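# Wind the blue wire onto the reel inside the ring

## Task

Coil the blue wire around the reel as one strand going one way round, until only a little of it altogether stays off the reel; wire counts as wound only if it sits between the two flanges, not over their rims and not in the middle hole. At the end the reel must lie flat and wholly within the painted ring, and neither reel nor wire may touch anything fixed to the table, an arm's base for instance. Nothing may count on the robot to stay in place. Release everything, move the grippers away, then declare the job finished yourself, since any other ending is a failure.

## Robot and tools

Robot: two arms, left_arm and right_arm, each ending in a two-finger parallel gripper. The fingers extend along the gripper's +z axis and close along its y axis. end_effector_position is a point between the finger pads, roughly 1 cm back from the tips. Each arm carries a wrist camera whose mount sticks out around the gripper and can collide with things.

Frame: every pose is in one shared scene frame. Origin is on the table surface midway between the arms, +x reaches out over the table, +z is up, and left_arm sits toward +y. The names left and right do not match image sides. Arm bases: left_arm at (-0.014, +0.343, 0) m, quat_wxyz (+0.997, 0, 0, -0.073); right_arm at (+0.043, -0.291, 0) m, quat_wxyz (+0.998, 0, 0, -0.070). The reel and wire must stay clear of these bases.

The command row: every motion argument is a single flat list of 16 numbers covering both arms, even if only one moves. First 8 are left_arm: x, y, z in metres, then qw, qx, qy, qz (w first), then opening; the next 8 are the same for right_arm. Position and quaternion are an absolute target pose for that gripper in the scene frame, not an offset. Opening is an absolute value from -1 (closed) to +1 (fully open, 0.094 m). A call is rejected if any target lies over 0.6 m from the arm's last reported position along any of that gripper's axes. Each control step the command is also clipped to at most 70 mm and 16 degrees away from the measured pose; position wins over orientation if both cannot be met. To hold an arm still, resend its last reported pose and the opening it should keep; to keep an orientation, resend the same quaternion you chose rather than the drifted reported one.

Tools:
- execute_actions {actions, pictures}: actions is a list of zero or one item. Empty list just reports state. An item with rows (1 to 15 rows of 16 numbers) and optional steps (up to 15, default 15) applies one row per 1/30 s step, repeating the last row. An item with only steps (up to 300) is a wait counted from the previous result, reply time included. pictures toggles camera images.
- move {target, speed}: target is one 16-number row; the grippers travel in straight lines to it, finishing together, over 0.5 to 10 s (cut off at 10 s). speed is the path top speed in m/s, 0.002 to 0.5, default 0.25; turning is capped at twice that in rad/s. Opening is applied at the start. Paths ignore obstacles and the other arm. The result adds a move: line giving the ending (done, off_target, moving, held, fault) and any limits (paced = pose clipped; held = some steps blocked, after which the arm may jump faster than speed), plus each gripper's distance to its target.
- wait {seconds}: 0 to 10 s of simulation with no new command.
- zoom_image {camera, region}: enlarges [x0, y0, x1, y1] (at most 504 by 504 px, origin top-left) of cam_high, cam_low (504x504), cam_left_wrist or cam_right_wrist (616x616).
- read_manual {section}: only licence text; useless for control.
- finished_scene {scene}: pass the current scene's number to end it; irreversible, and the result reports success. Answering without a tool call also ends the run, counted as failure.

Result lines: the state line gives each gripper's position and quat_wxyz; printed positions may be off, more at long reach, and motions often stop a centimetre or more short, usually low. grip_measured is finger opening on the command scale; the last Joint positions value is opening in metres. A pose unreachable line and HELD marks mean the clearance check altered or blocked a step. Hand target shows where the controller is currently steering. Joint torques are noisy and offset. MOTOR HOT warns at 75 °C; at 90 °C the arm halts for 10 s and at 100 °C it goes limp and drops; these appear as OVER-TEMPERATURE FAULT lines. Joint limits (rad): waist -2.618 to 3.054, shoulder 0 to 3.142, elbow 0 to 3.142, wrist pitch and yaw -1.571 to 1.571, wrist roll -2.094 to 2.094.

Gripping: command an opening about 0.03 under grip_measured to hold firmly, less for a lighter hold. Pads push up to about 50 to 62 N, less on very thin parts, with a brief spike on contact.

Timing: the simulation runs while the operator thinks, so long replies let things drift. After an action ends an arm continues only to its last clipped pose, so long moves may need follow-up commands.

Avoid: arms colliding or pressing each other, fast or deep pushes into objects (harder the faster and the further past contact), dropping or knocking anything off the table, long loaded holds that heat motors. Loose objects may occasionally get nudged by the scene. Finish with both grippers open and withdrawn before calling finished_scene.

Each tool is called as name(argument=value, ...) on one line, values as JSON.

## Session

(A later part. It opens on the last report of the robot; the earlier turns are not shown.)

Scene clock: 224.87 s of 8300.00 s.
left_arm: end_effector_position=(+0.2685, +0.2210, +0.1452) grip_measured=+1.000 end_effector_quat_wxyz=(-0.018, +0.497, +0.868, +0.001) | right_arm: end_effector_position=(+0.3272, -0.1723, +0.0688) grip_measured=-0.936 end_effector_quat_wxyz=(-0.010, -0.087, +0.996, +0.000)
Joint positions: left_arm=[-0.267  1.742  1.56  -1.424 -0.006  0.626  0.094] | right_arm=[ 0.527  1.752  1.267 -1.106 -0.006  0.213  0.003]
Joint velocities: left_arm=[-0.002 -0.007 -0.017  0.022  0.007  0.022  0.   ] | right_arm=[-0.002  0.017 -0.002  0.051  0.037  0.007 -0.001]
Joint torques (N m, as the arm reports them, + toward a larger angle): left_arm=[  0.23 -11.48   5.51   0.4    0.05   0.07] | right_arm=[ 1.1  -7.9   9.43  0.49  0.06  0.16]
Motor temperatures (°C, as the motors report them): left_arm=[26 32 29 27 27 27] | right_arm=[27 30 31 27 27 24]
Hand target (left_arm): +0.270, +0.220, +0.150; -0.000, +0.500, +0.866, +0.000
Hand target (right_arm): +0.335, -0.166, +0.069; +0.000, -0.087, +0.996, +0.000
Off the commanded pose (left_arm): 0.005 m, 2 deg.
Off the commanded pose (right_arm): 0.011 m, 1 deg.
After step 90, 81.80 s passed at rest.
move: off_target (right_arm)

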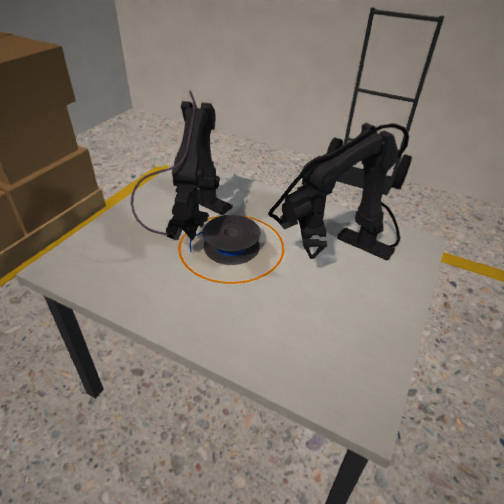

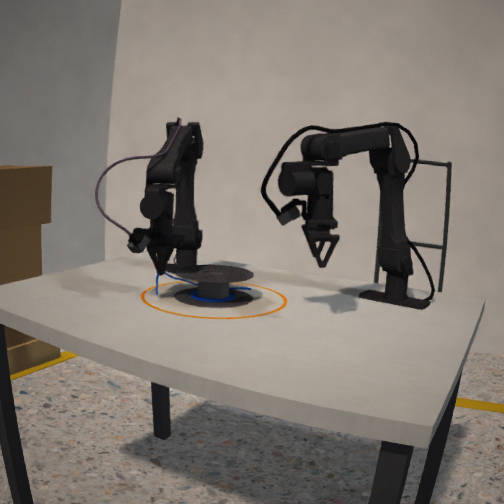

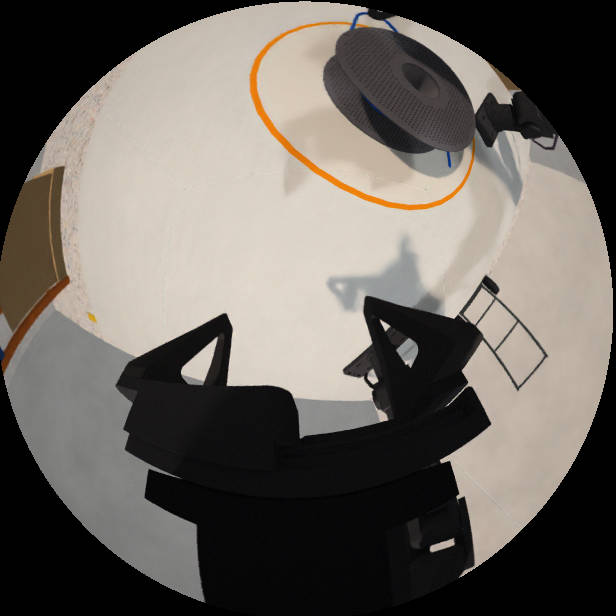

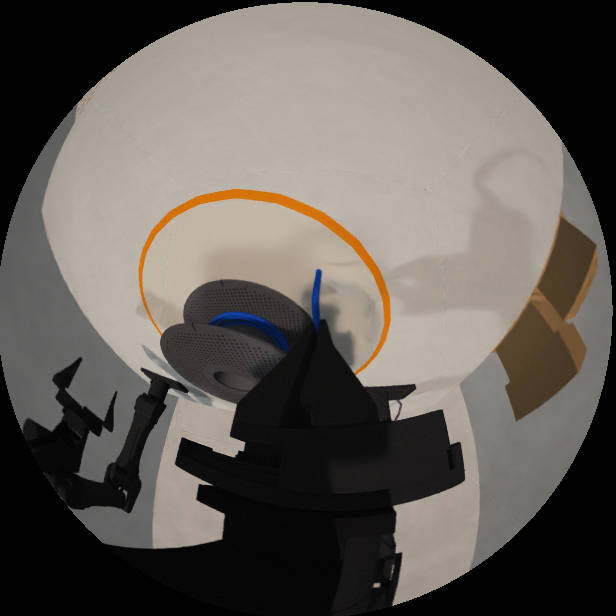

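move(target=[0.30,0.20,0.15,0,0.7071,0.7071,0,-0.3, 0.354,-0.112,0.052,-0.0734,-0.1574,0.8925,0.4162,-0.965], speed=0.08)

zoom_image(camera="cam_high", region=[150, 195, 300, 295])

Scene clock: 239.73 s of 8300.00 s.
left_arm: end_effector_position=(+0.2987, +0.2063, +0.1468) grip_measured=-0.298 end_effector_quat_wxyz=(-0.003, +0.699, +0.715, +0.002) | right_arm: end_effector_position=(+0.3510, -0.1105, +0.0528) grip_measured=-0.936 end_effector_quat_wxyz=(-0.076, -0.160, +0.897, +0.405)
Joint positions: left_arm=[-0.271  1.845  1.694 -1.424 -0.006  1.131  0.033] | right_arm=[ 0.29   2.081  1.388 -1.112 -0.824 -0.305  0.003]
Joint velocities: left_arm=[-0.002 -0.012  0.012 -0.007 -0.11   0.022 -0.001] | right_arm=[-0.022  0.007 -0.002 -0.066 -0.007 -0.139  0.001]
Joint torques (N m, as the arm reports them, + toward a larger angle): left_arm=[-0.86 -9.1   8.95  0.17  0.05  0.1 ] | right_arm=[ -0.88 -10.55   8.5   -0.26  -0.68  -0.11]
Motor temperatures (°C, as the motors report them): left_arm=[26 31 29 27 27 27] | right_arm=[27 31 31 27 28 24]
Hand target (left_arm): +0.300, +0.201, +0.150; +0.000, +0.707, +0.707, +0.000
Hand target (right_arm): +0.355, -0.112, +0.054; -0.076, -0.156, +0.892, +0.416
Off the commanded pose (left_arm): 0.007 m, 1 deg.
Off the commanded pose (right_arm): 0.003 m, 1 deg.
After step 90, 5.97 s passed at rest.
move: done

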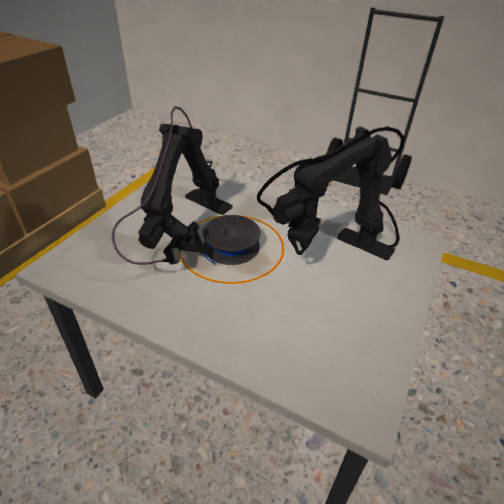

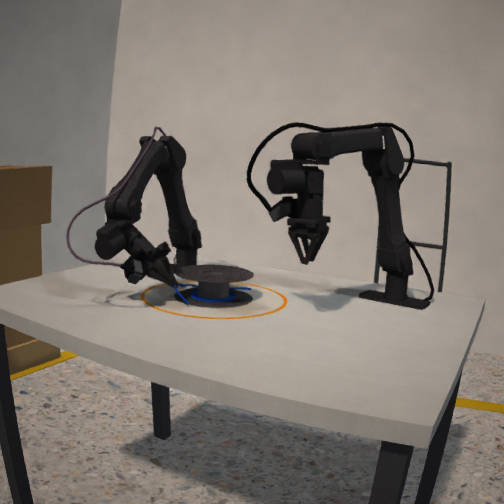

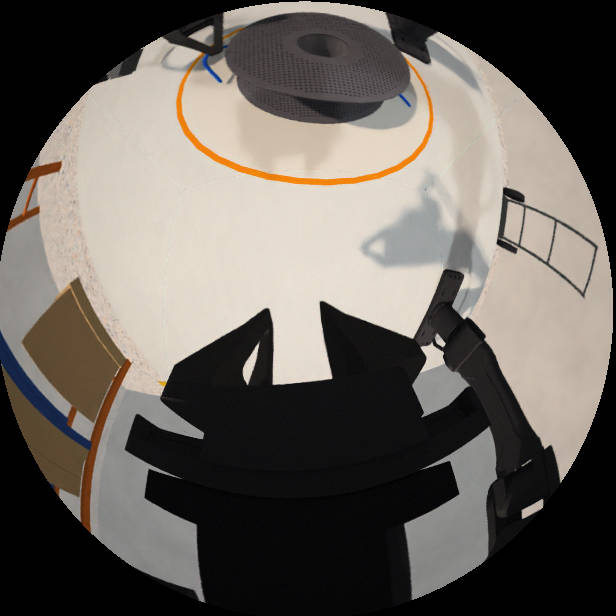

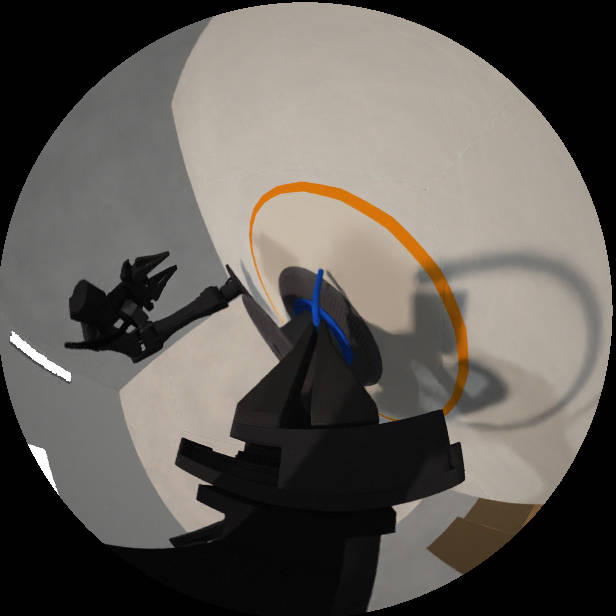

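Region (150, 195, 300, 295) of cam_high's 504x504 image, scaled by 3.360, with more detail than that image has.

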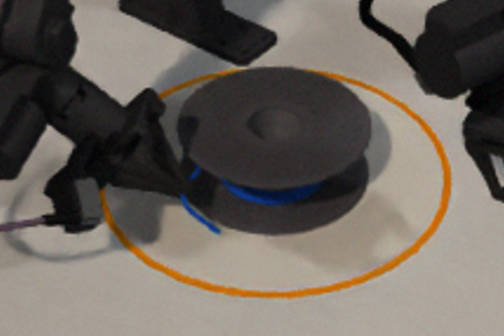

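move(target=[0.358,-0.005,0.082,0.2717,0.6942,0.5826,-0.3237,-0.3, 0.354,-0.112,0.052,-0.0734,-0.1574,0.8925,0.4162,-0.965], speed=0.2)

Scene clock: 265.07 s of 8300.00 s.
left_arm: end_effector_position=(+0.3593, +0.0034, +0.0717) grip_measured=-0.298 end_effector_quat_wxyz=(+0.265, +0.693, +0.594, -0.311) | right_arm: end_effector_position=(+0.3508, -0.1103, +0.0533) grip_measured=-0.936 end_effector_quat_wxyz=(-0.076, -0.161, +0.896, +0.406)
Joint positions: left_arm=[-0.341  2.223  1.694 -0.693  0.782  1.091  0.033] | right_arm=[ 0.29   2.081  1.388 -1.115 -0.827 -0.308  0.003]
Joint velocities: left_arm=[-0.012 -0.037 -0.002  0.037 -0.007  0.022  0.   ] | right_arm=[ 0.002 -0.017 -0.002  0.037 -0.051  0.007 -0.   ]
Joint torques (N m, as the arm reports them, + toward a larger angle): left_arm=[ -0.41 -14.25   8.26   1.06   0.66  -0.1 ] | right_arm=[ -0.91 -10.95   6.95  -0.1   -0.68  -0.1 ]
Motor temperatures (°C, as the motors report them): left_arm=[26 31 30 27 27 27] | right_arm=[27 32 32 27 28 24]
Hand target (left_arm): +0.361, -0.005, +0.081; +0.278, +0.692, +0.584, -0.320
Hand target (right_arm): +0.354, -0.112, +0.052; -0.073, -0.157, +0.893, +0.416
Off the commanded pose (left_arm): 0.013 m, 2 deg.
Off the commanded pose (right_arm): 0.004 m, 1 deg.
After step 90, 19.43 s passed at rest.
move: off_target (left_arm)

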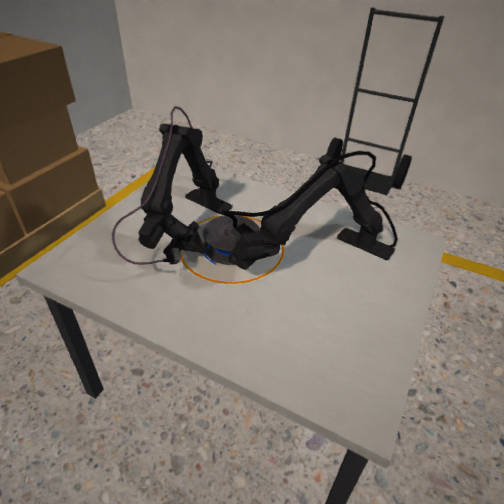

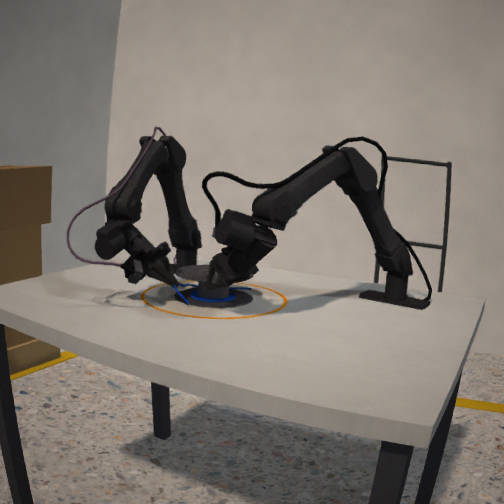

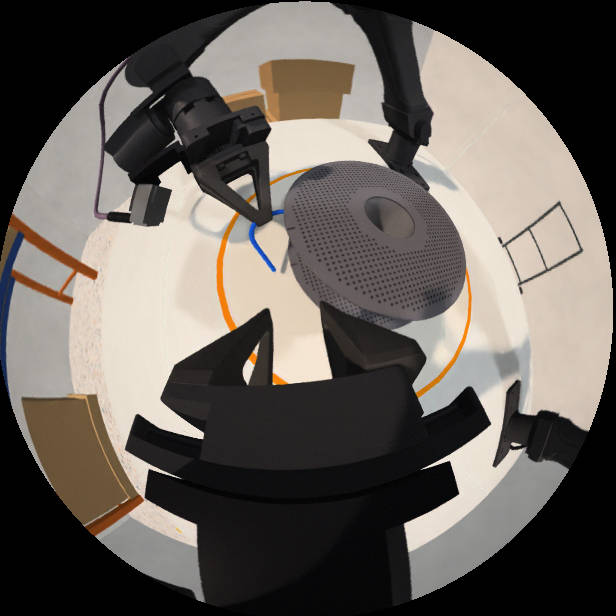

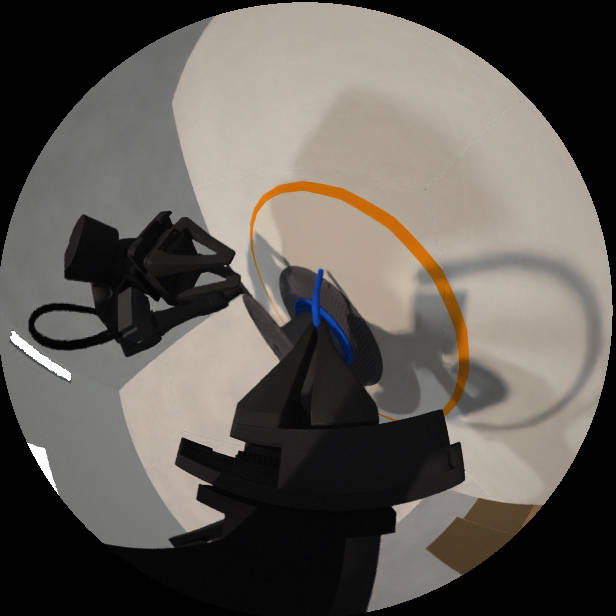

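move(target=[0.374,-0.042,0.050,0.2717,0.6942,0.5826,-0.3237,-0.3, 0.354,-0.112,0.052,-0.0734,-0.1574,0.8925,0.4162,-0.965], speed=0.08)

Scene clock: 274.27 s of 8300.00 s.
left_arm: end_effector_position=(+0.3701, -0.0336, +0.0414) grip_measured=-0.298 end_effector_quat_wxyz=(+0.258, +0.694, +0.591, -0.319) | right_arm: end_effector_position=(+0.3508, -0.1103, +0.0533) grip_measured=-0.936 end_effector_quat_wxyz=(-0.076, -0.161, +0.896, +0.406)
Joint positions: left_arm=[-0.395  2.378  1.83  -0.647  0.778  1.033  0.033] | right_arm=[ 0.29   2.081  1.388 -1.115 -0.827 -0.308  0.003]
Joint velocities: left_arm=[-0.027  0.017  0.012 -0.007 -0.037 -0.022  0.   ] | right_arm=[-0.007  0.002  0.007  0.022 -0.007  0.051 -0.001]
Joint torques (N m, as the arm reports them, + toward a larger angle): left_arm=[ -0.33 -15.07   9.04   1.11   0.57  -0.15] | right_arm=[ -0.9  -10.95   6.91  -0.1   -0.67  -0.11]
Motor temperatures (°C, as the motors report them): left_arm=[26 33 30 28 27 27] | right_arm=[27 33 31 27 28 24]
Hand target (left_arm): +0.374, -0.042, +0.050; +0.273, +0.694, +0.582, -0.324
Hand target (right_arm): +0.354, -0.112, +0.052; -0.073, -0.157, +0.893, +0.416
Off the commanded pose (left_arm): 0.013 m, 2 deg.
Off the commanded pose (right_arm): 0.004 m, 1 deg.
After step 90, 5.20 s passed at rest.
move: off_target (left_arm)

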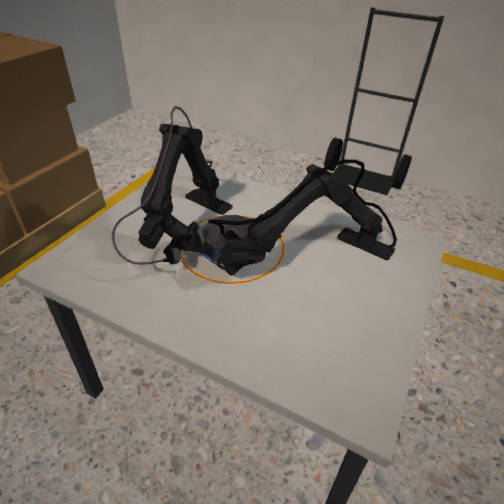

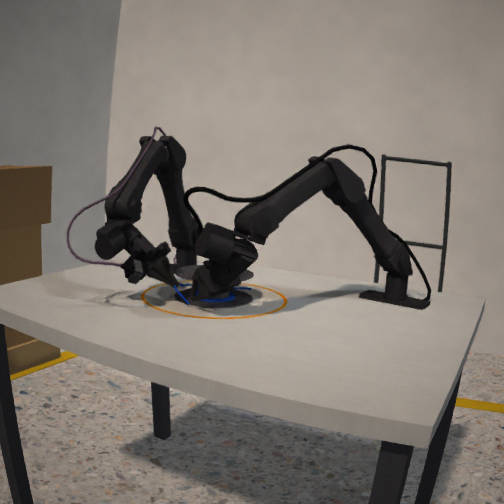

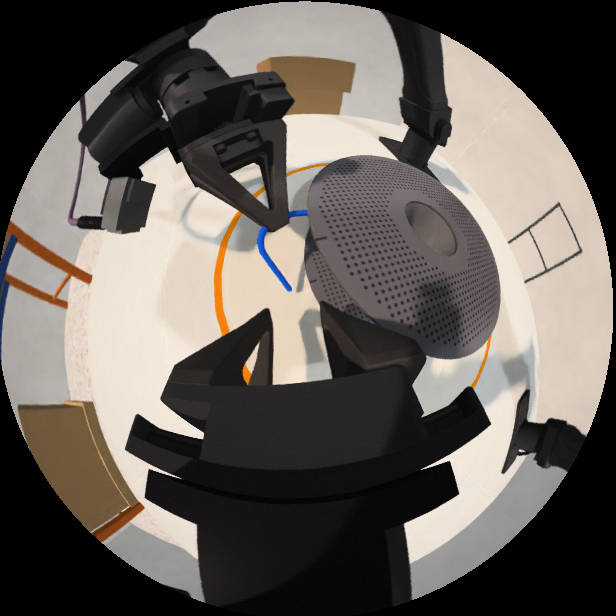

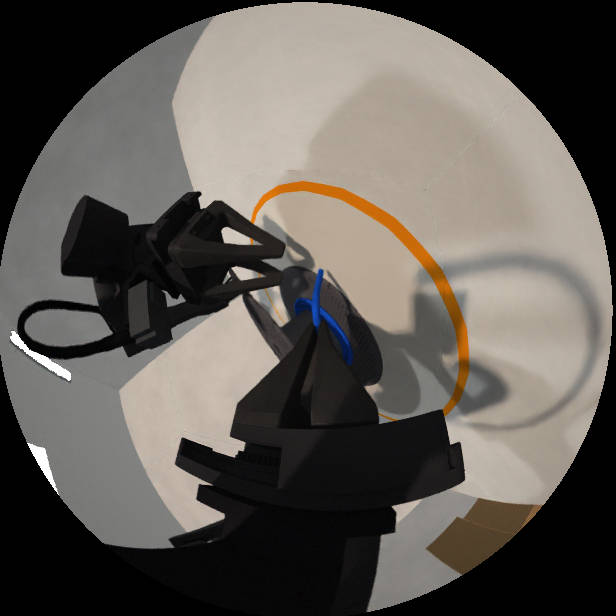

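move(target=[0.378,-0.068,0.032,0.2717,0.6942,0.5826,-0.3237,-0.3, 0.354,-0.112,0.052,-0.0734,-0.1574,0.8925,0.4162,-0.965], speed=0.05)

Scene clock: 279.43 s of 8300.00 s.
left_arm: end_effector_position=(+0.3740, -0.0596, +0.0250) grip_measured=-0.298 end_effector_quat_wxyz=(+0.259, +0.693, +0.590, -0.322) | right_arm: end_effector_position=(+0.3508, -0.1103, +0.0533) grip_measured=-0.936 end_effector_quat_wxyz=(-0.076, -0.161, +0.896, +0.406)
Joint positions: left_arm=[-0.435  2.465  1.914 -0.607  0.769  0.98   0.033] | right_arm=[ 0.29   2.081  1.388 -1.115 -0.827 -0.308  0.003]
Joint velocities: left_arm=[-0.017 -0.027  0.007 -0.066 -0.022  0.007  0.   ] | right_arm=[-0.002 -0.002 -0.017 -0.007 -0.007  0.022 -0.001]
Joint torques (N m, as the arm reports them, + toward a larger angle): left_arm=[ -0.41 -15.74   9.24   1.17   0.48  -0.13] | right_arm=[ -0.91 -10.94   6.91  -0.1   -0.68  -0.11]
Motor temperatures (°C, as the motors report them): left_arm=[26 33 30 28 27 27] | right_arm=[27 33 31 27 28 24]
Hand target (left_arm): +0.378, -0.068, +0.032; +0.273, +0.694, +0.583, -0.324
Hand target (right_arm): +0.354, -0.112, +0.052; -0.073, -0.157, +0.893, +0.416
Off the commanded pose (left_arm): 0.012 m, 2 deg.
Off the commanded pose (right_arm): 0.004 m, 1 deg.
After step 90, 1.10 s passed at rest.
move: off_target (left_arm)

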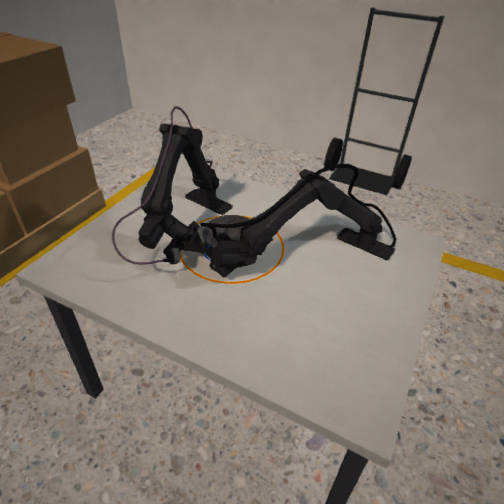

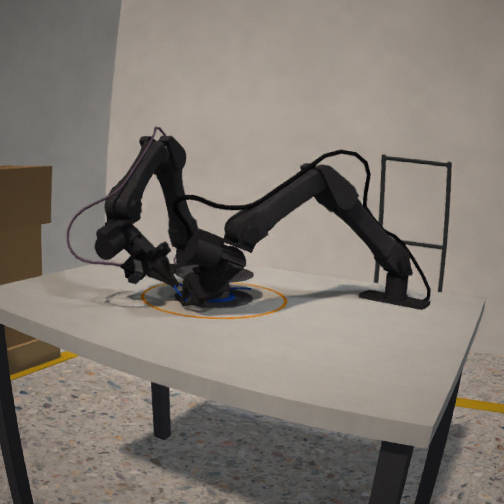

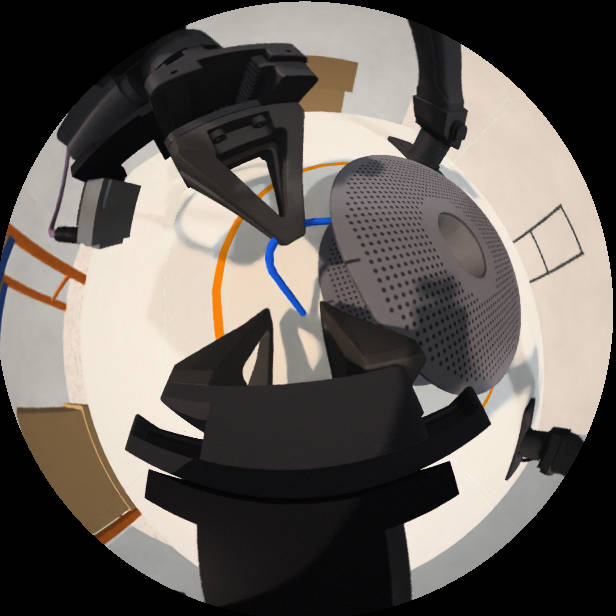

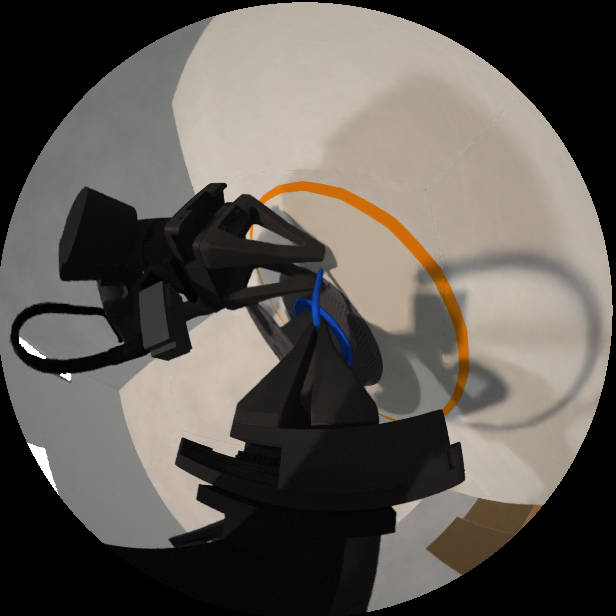

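move(target=[0.376,-0.086,0.029,0.2717,0.6942,0.5826,-0.3237,-0.3, 0.354,-0.112,0.052,-0.0734,-0.1574,0.8925,0.4162,-0.965], speed=0.04)

Scene clock: 283.30 s of 8300.00 s.
left_arm: end_effector_position=(+0.3743, -0.0771, +0.0228) grip_measured=-0.298 end_effector_quat_wxyz=(+0.261, +0.693, +0.591, -0.320) | right_arm: end_effector_position=(+0.3508, -0.1103, +0.0533) grip_measured=-0.936 end_effector_quat_wxyz=(-0.076, -0.161, +0.896, +0.406)
Joint positions: left_arm=[-0.464  2.5    1.966 -0.591  0.753  0.94   0.033] | right_arm=[ 0.29   2.081  1.388 -1.115 -0.827 -0.308  0.003]
Joint velocities: left_arm=[ 0.007  0.007  0.012 -0.022 -0.037 -0.095 -0.   ] | right_arm=[-0.012 -0.007  0.002 -0.051 -0.022  0.037 -0.   ]
Joint torques (N m, as the arm reports them, + toward a larger angle): left_arm=[ -0.66 -15.85   9.33   1.18   0.48  -0.09] | right_arm=[ -0.9  -10.97   6.91  -0.1   -0.68  -0.1 ]
Motor temperatures (°C, as the motors report them): left_arm=[26 34 31 28 27 27] | right_arm=[27 33 31 27 28 24]
Hand target (left_arm): +0.376, -0.086, +0.029; +0.272, +0.694, +0.583, -0.324
Hand target (right_arm): +0.354, -0.112, +0.052; -0.073, -0.157, +0.893, +0.416
Off the commanded pose (left_arm): 0.011 m, 2 deg.
Off the commanded pose (right_arm): 0.004 m, 1 deg.
move: off_target (left_arm)

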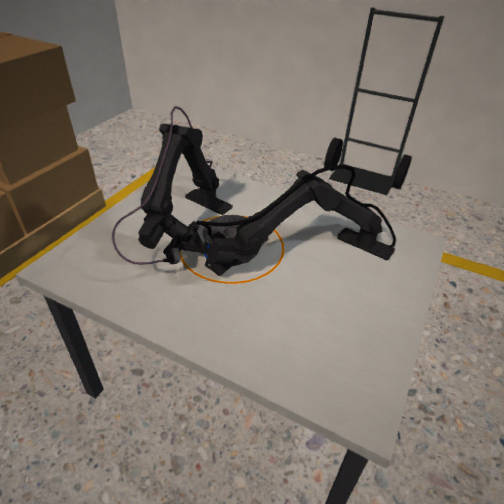

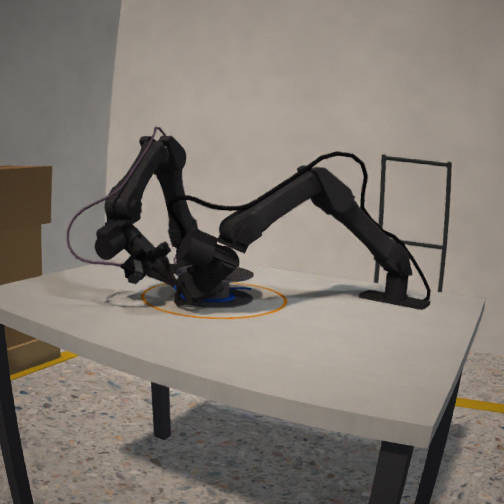

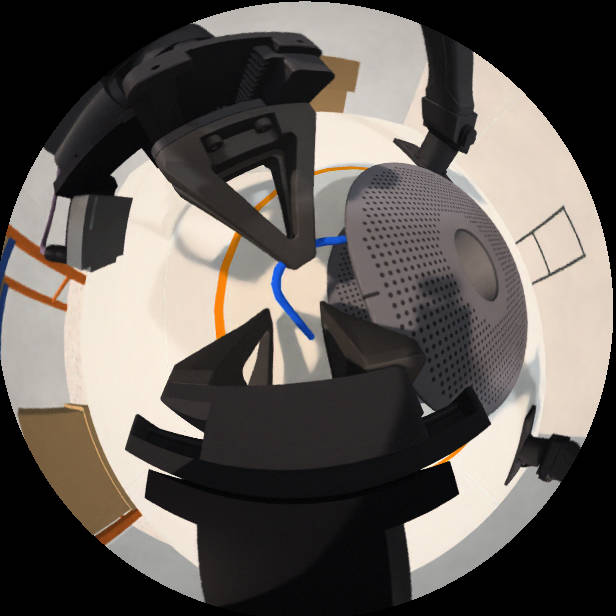

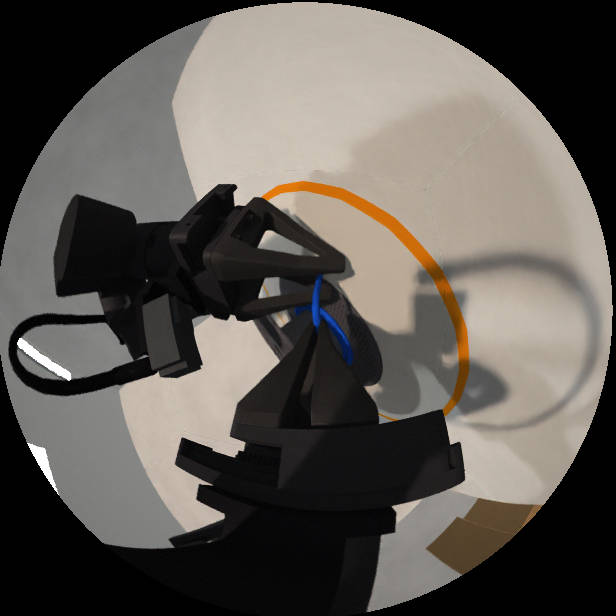

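Tail is between the left fingers. Close left.

execute_actions(actions=[{"rows": [[0.376,-0.086,0.029,0.2717,0.6942,0.5826,-0.3237,-0.965, 0.354,-0.112,0.052,-0.0734,-0.1574,0.8925,0.4162,-0.965]], "steps": 15}])

Scene clock: 286.03 s of 8300.00 s.
left_arm: end_effector_position=(+0.3746, -0.0770, +0.0226) grip_measured=-0.940 end_effector_quat_wxyz=(+0.261, +0.693, +0.591, -0.319) | right_arm: end_effector_position=(+0.3508, -0.1102, +0.0533) grip_measured=-0.936 end_effector_quat_wxyz=(-0.076, -0.161, +0.896, +0.406)
Joint positions: left_arm=[-0.464  2.5    1.966 -0.591  0.751  0.939  0.003] | right_arm=[ 0.29   2.081  1.388 -1.115 -0.827 -0.308  0.003]
Joint velocities: left_arm=[-0.007 -0.027  0.027 -0.007  0.007 -0.022  0.   ] | right_arm=[-0.012  0.007 -0.012 -0.066 -0.051  0.007 -0.   ]
Joint torques (N m, as the arm reports them, + toward a larger angle): left_arm=[ -0.77 -15.78   9.22   1.18   0.5   -0.1 ] | right_arm=[ -0.92 -10.94   6.94  -0.1   -0.67  -0.11]
Motor temperatures (°C, as the motors report them): left_arm=[26 34 31 28 27 27] | right_arm=[27 33 31 27 28 24]
Hand target (left_arm): +0.376, -0.086, +0.029; +0.272, +0.694, +0.583, -0.324
Hand target (right_arm): +0.354, -0.112, +0.052; -0.073, -0.157, +0.893, +0.416
Off the commanded pose (left_arm): 0.011 m, 2 deg.
Off the commanded pose (right_arm): 0.004 m, 1 deg.
Steps of this call (steps 1 to 67: nothing new was sent; steps 68 to 82: all 15 steps of this action). Readings (end_effector_position):
68: left_arm (+0.3743, -0.0771, +0.0228) | right_arm (+0.3508, -0.1103, +0.0533)
69: left_arm (+0.3743, -0.0771, +0.0228) | right_arm (+0.3508, -0.1103, +0.0533)
71: left_arm (+0.3745, -0.0770, +0.0226) | right_arm (+0.3508, -0.1103, +0.0533)
75: left_arm (+0.3746, -0.0770, +0.0226) | right_arm (+0.3508, -0.1102, +0.0533)
82: the state above

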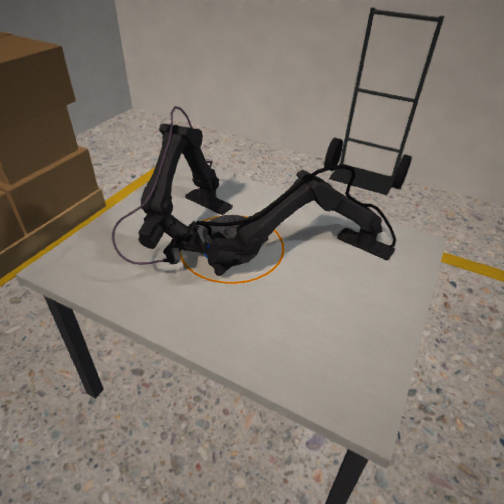

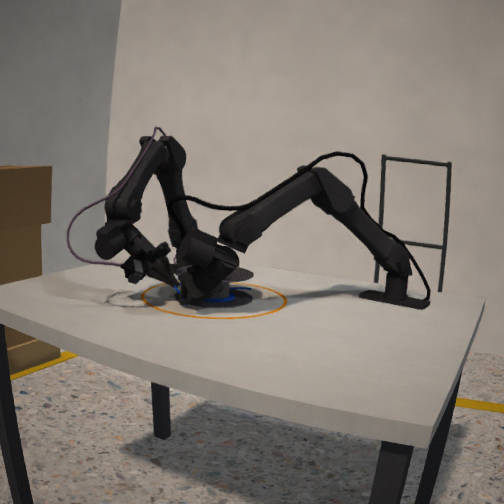

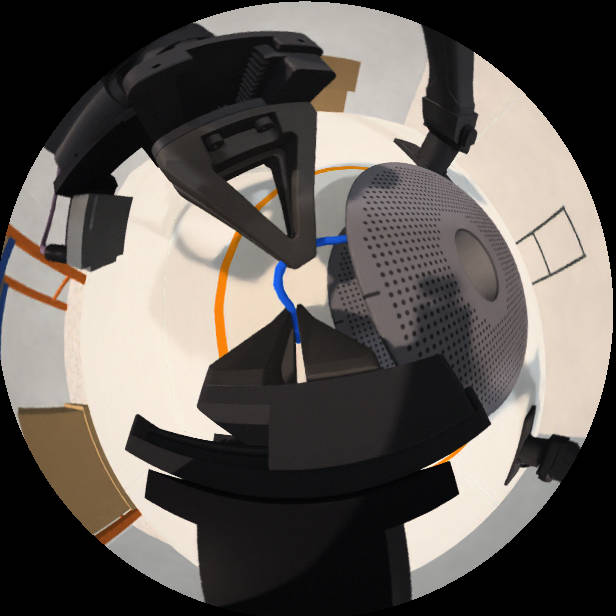

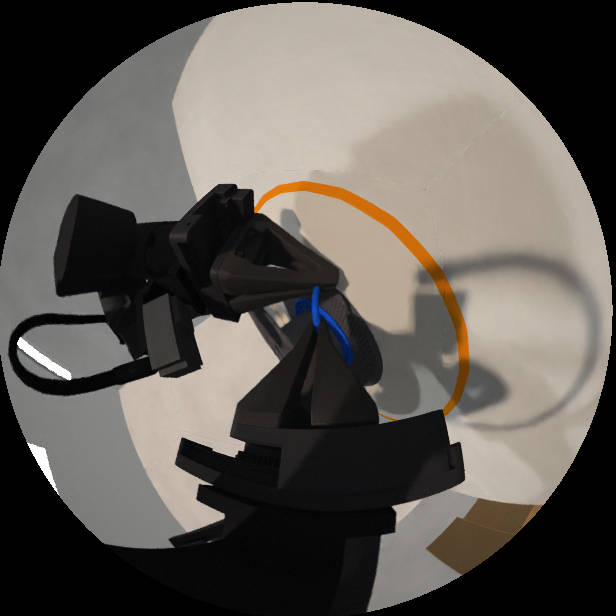

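execute_actions(actions=[{"rows": [[0.376,-0.086,0.029,0.2717,0.6942,0.5826,-0.3237,-0.965, 0.354,-0.112,0.052,-0.0734,-0.1574,0.8925,0.4162,-0.6]], "steps": 8}], pictures=false)

move(target=[0.376,-0.086,0.029,0.2717,0.6942,0.5826,-0.3237,-0.965, 0.372,-0.165,0.100,-0.0734,-0.1574,0.8925,0.4162,-0.6], speed=0.1)

Scene clock: 295.40 s of 8300.00 s.
left_arm: end_effector_position=(+0.3741, -0.0774, +0.0226) grip_measured=-0.940 end_effector_quat_wxyz=(+0.261, +0.693, +0.591, -0.319) | right_arm: end_effector_position=(+0.3508, -0.1101, +0.0534) grip_measured=-0.602 end_effector_quat_wxyz=(-0.076, -0.161, +0.896, +0.407)
Joint positions: left_arm=[-0.466  2.5    1.966 -0.591  0.751  0.939  0.003] | right_arm=[ 0.29   2.081  1.388 -1.115 -0.828 -0.308  0.019]
Joint velocities: left_arm=[-0.002  0.002 -0.007 -0.081 -0.007 -0.007 -0.   ] | right_arm=[-0.002 -0.002 -0.022  0.007 -0.022  0.051  0.   ]
Joint torques (N m, as the arm reports them, + toward a larger angle): left_arm=[ -0.64 -15.92   9.28   1.17   0.5   -0.11] | right_arm=[ -0.9  -10.97   6.91  -0.1   -0.66  -0.11]
Motor temperatures (°C, as the motors report them): left_arm=[26 35 31 28 27 27] | right_arm=[27 33 31 26 28 24]
Hand target (left_arm): +0.376, -0.086, +0.029; +0.272, +0.694, +0.583, -0.324
Hand target (right_arm): +0.354, -0.112, +0.052; -0.073, -0.157, +0.893, +0.416
Off the commanded pose (left_arm): 0.011 m, 2 deg.
Off the commanded pose (right_arm): 0.004 m, 1 deg.
Steps of this call (steps 1 to 90: nothing new was sent; then 6.10 s passed at rest; steps 91 to 98: all 8 steps of this action). Readings (end_effector_position):
91: left_arm (+0.3746, -0.0770, +0.0226) | right_arm (+0.3508, -0.1102, +0.0533)
92: left_arm (+0.3746, -0.0770, +0.0226) | right_arm (+0.3508, -0.1102, +0.0534)
94: left_arm (+0.3744, -0.0771, +0.0226) | right_arm (+0.3508, -0.1101, +0.0534)
98: the state above

Scene clock: 296.97 s of 8300.00 s.
left_arm: end_effector_position=(+0.3746, -0.0771, +0.0221) grip_measured=-0.940 end_effector_quat_wxyz=(+0.261, +0.694, +0.592, -0.317) | right_arm: end_effector_position=(+0.3700, -0.1620, +0.1019) grip_measured=-0.602 end_effector_quat_wxyz=(-0.070, -0.155, +0.893, +0.416)
Joint positions: left_arm=[-0.466  2.5    1.966 -0.591  0.746  0.939  0.003] | right_arm=[ 0.136  2.104  1.606 -1.452 -0.805 -0.509  0.019]
Joint velocities: left_arm=[-0.012 -0.017 -0.002 -0.007 -0.007  0.007 -0.001] | right_arm=[ 0.012  0.002  0.002 -0.037 -0.051 -0.022 -0.   ]
Joint torques (N m, as the arm reports them, + toward a larger angle): left_arm=[ -0.61 -15.88   9.25   1.18   0.55  -0.11] | right_arm=[ -0.44 -10.96   8.64  -0.54  -0.4   -0.11]
Motor temperatures (°C, as the motors report them): left_arm=[26 36 31 28 27 27] | right_arm=[27 33 31 26 28 24]
Hand target (left_arm): +0.376, -0.086, +0.029; +0.272, +0.694, +0.583, -0.324
Hand target (right_arm): +0.372, -0.165, +0.100; -0.072, -0.157, +0.893, +0.417
Off the commanded pose (left_arm): 0.011 m, 2 deg.
Off the commanded pose (right_arm): 0.004 m, 0 deg.
move: off_target (left_arm)

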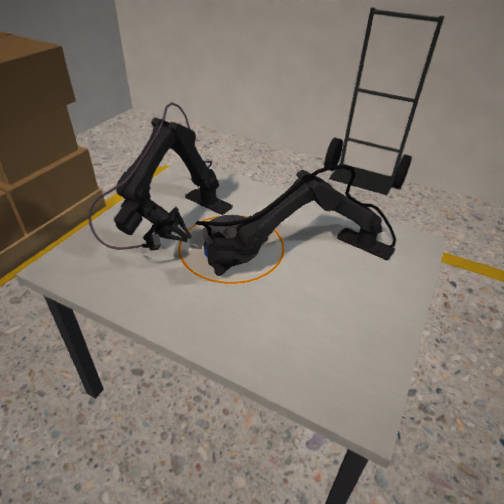

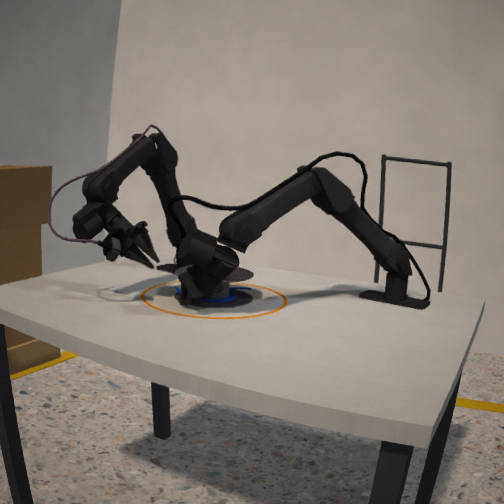

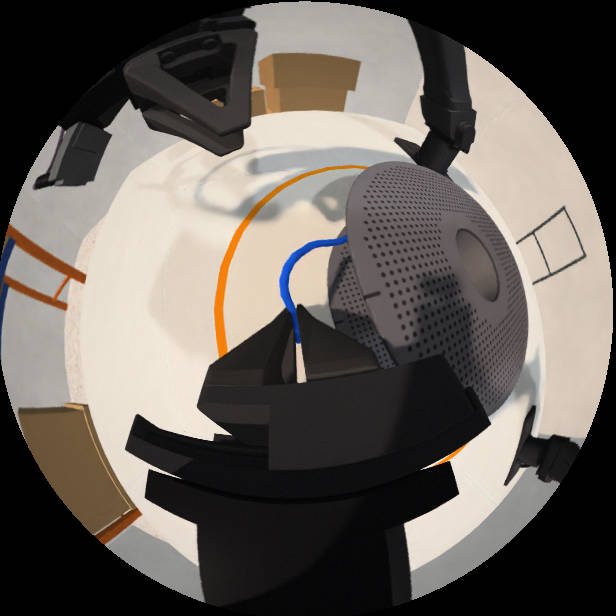

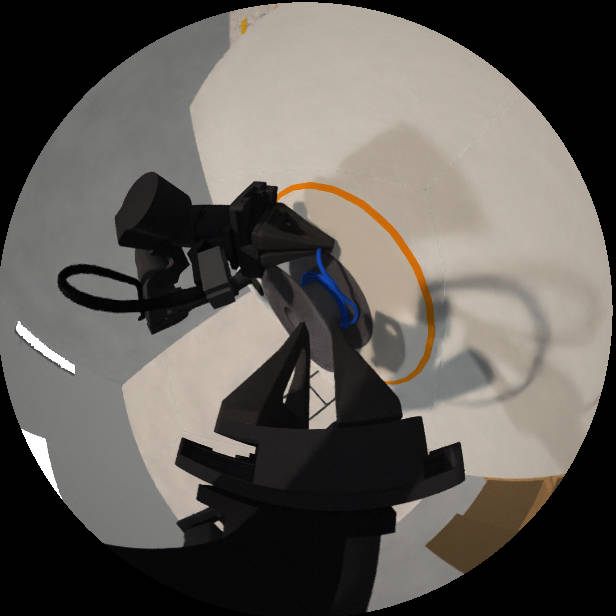

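move(target=[0.362,-0.015,0.038,0.2717,0.6942,0.5826,-0.3237,-0.965, 0.27,-0.20,0.15,0,0.3420,0.9397,0,-0.8], speed=0.12)

Scene clock: 321.73 s of 8300.00 s.
left_arm: end_effector_position=(+0.3596, -0.0155, +0.0204) grip_measured=-0.940 end_effector_quat_wxyz=(+0.253, +0.695, +0.593, -0.318) | right_arm: end_effector_position=(+0.2694, -0.2002, +0.1366) grip_measured=-0.798 end_effector_quat_wxyz=(-0.011, +0.342, +0.940, +0.000)
Joint positions: left_arm=[-0.375  2.348  1.695 -0.574  0.78   1.063  0.003] | right_arm=[ 0.504  1.478  1.251 -1.362 -0.016  1.063  0.009]
Joint velocities: left_arm=[ 0.002  0.002 -0.012 -0.081  0.037  0.037 -0.   ] | right_arm=[ 0.012 -0.007 -0.007 -0.066  0.022  0.022 -0.   ]
Joint torques (N m, as the arm reports them, + toward a larger angle): left_arm=[  0.77 -18.42   5.63   0.93   0.67   0.06] | right_arm=[ 1.04 -8.03  9.99  0.08  0.16  0.17]
Motor temperatures (°C, as the motors report them): left_arm=[26 38 31 29 27 27] | right_arm=[27 33 32 27 28 24]
Hand target (left_arm): +0.361, -0.015, +0.037; +0.270, +0.695, +0.583, -0.323
Hand target (right_arm): +0.269, -0.200, +0.147; +0.002, +0.342, +0.940, +0.001
Off the commanded pose (left_arm): 0.018 m, 3 deg.
Off the commanded pose (right_arm): 0.013 m, 1 deg.
After step 90, 15.73 s passed at rest.
move: off_target (left_arm, right_arm)

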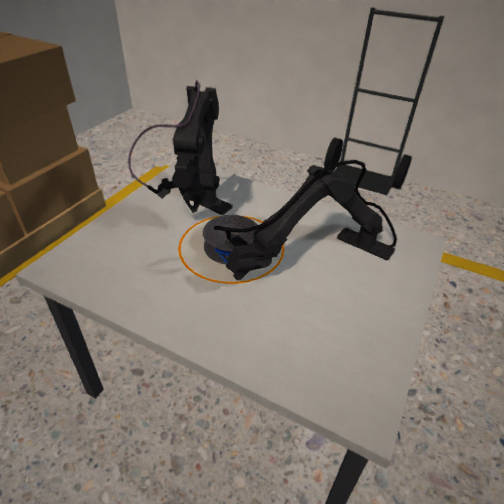

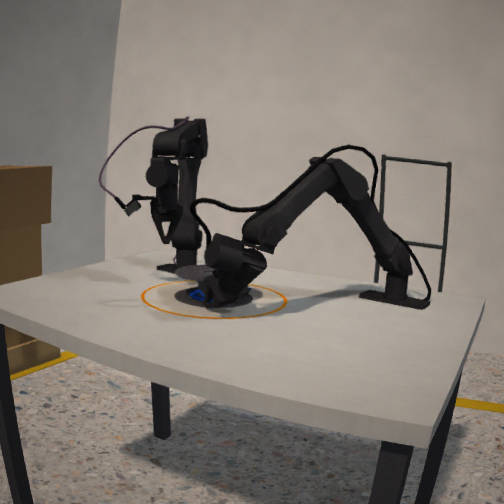

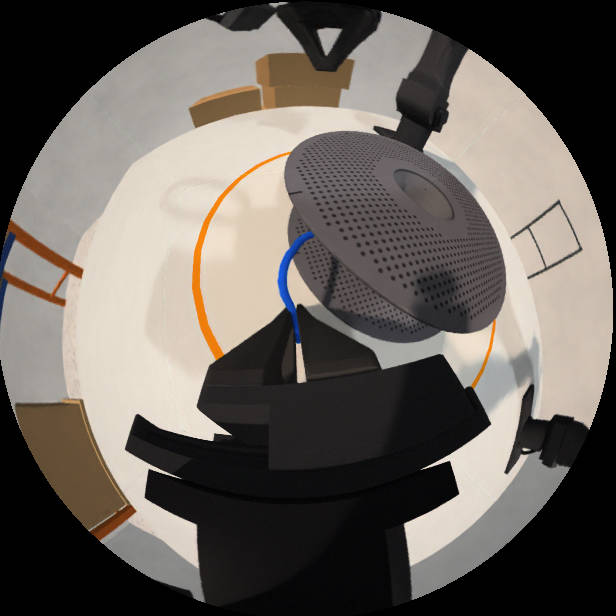

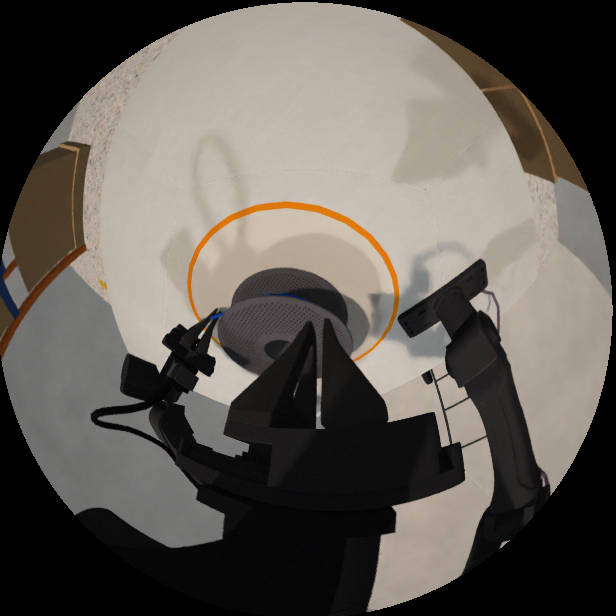

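move(target=[0.296,0.022,0.043,0.3311,0.6566,0.5510,-0.3945,-0.965, 0.229,-0.076,0.125,0,0.5,0.866,0,-0.8], speed=0.1)

Scene clock: 331.53 s of 8300.00 s.
left_arm: end_effector_position=(+0.2943, +0.0202, +0.0284) grip_measured=-0.940 end_effector_quat_wxyz=(+0.316, +0.660, +0.561, -0.387) | right_arm: end_effector_position=(+0.2257, -0.0825, +0.1251) grip_measured=-0.798 end_effector_quat_wxyz=(-0.007, +0.499, +0.867, -0.004)
Joint positions: left_arm=[-0.326  2.108  1.155 -0.156  0.978  1.01   0.003] | right_arm=[ 0.979  1.599  1.323 -1.306 -0.013  1.884  0.009]
Joint velocities: left_arm=[ 0.002 -0.027 -0.007 -0.051  0.051 -0.066 -0.001] | right_arm=[-0.012  0.002 -0.012  0.022 -0.066  0.066 -0.   ]
Joint torques (N m, as the arm reports them, + toward a larger angle): left_arm=[  0.74 -15.17   4.8    1.15   0.71  -0.1 ] | right_arm=[ 0.86 -6.16  9.47  0.39  0.14  0.18]
Motor temperatures (°C, as the motors report them): left_arm=[26 39 30 29 27 27] | right_arm=[27 32 32 26 28 24]
Hand target (left_arm): +0.295, +0.021, +0.043; +0.332, +0.656, +0.552, -0.393
Hand target (right_arm): +0.230, -0.078, +0.125; +0.001, +0.500, +0.866, -0.003
Off the commanded pose (left_arm): 0.015 m, 2 deg.
Off the commanded pose (right_arm): 0.007 m, 1 deg.
After step 90, 4.50 s passed at rest.
move: off_target (left_arm)

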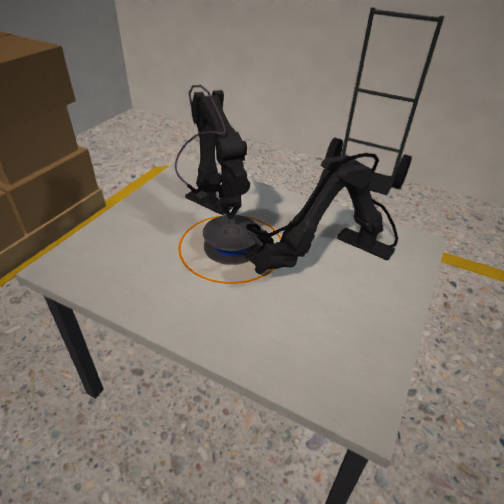

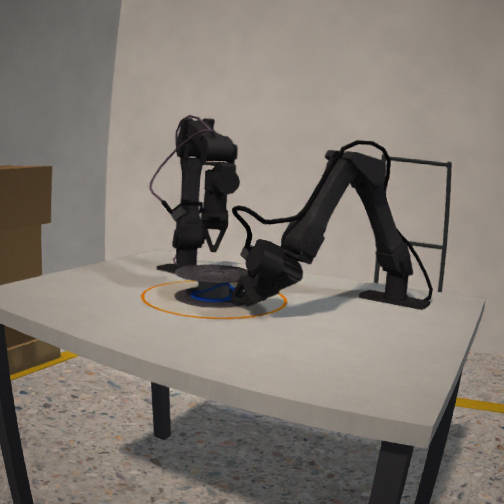

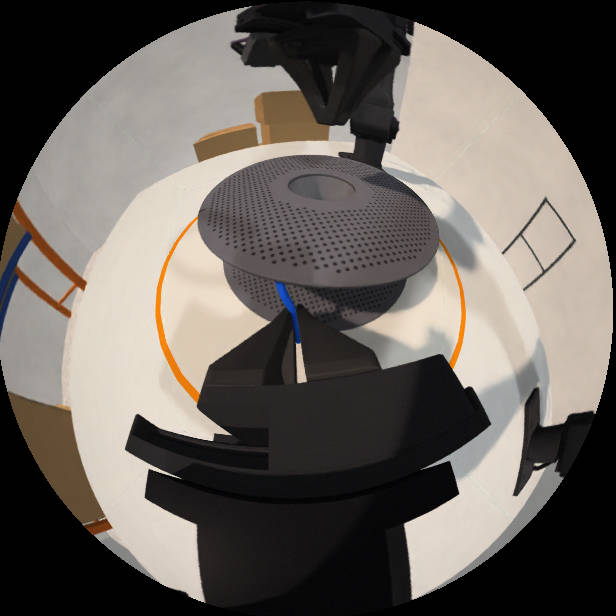

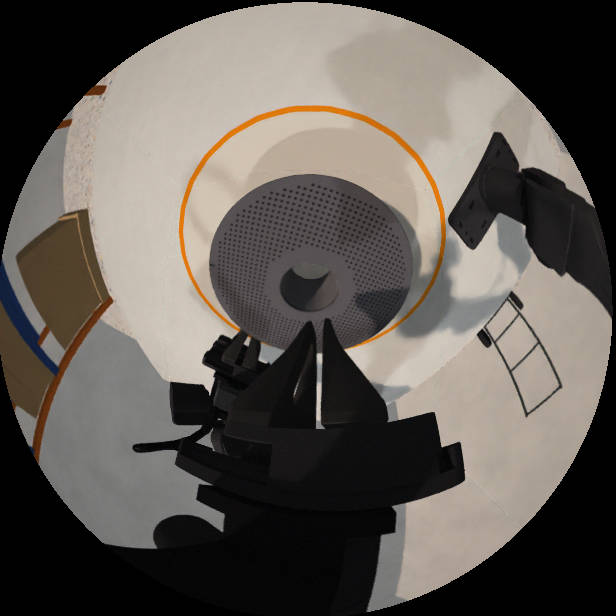

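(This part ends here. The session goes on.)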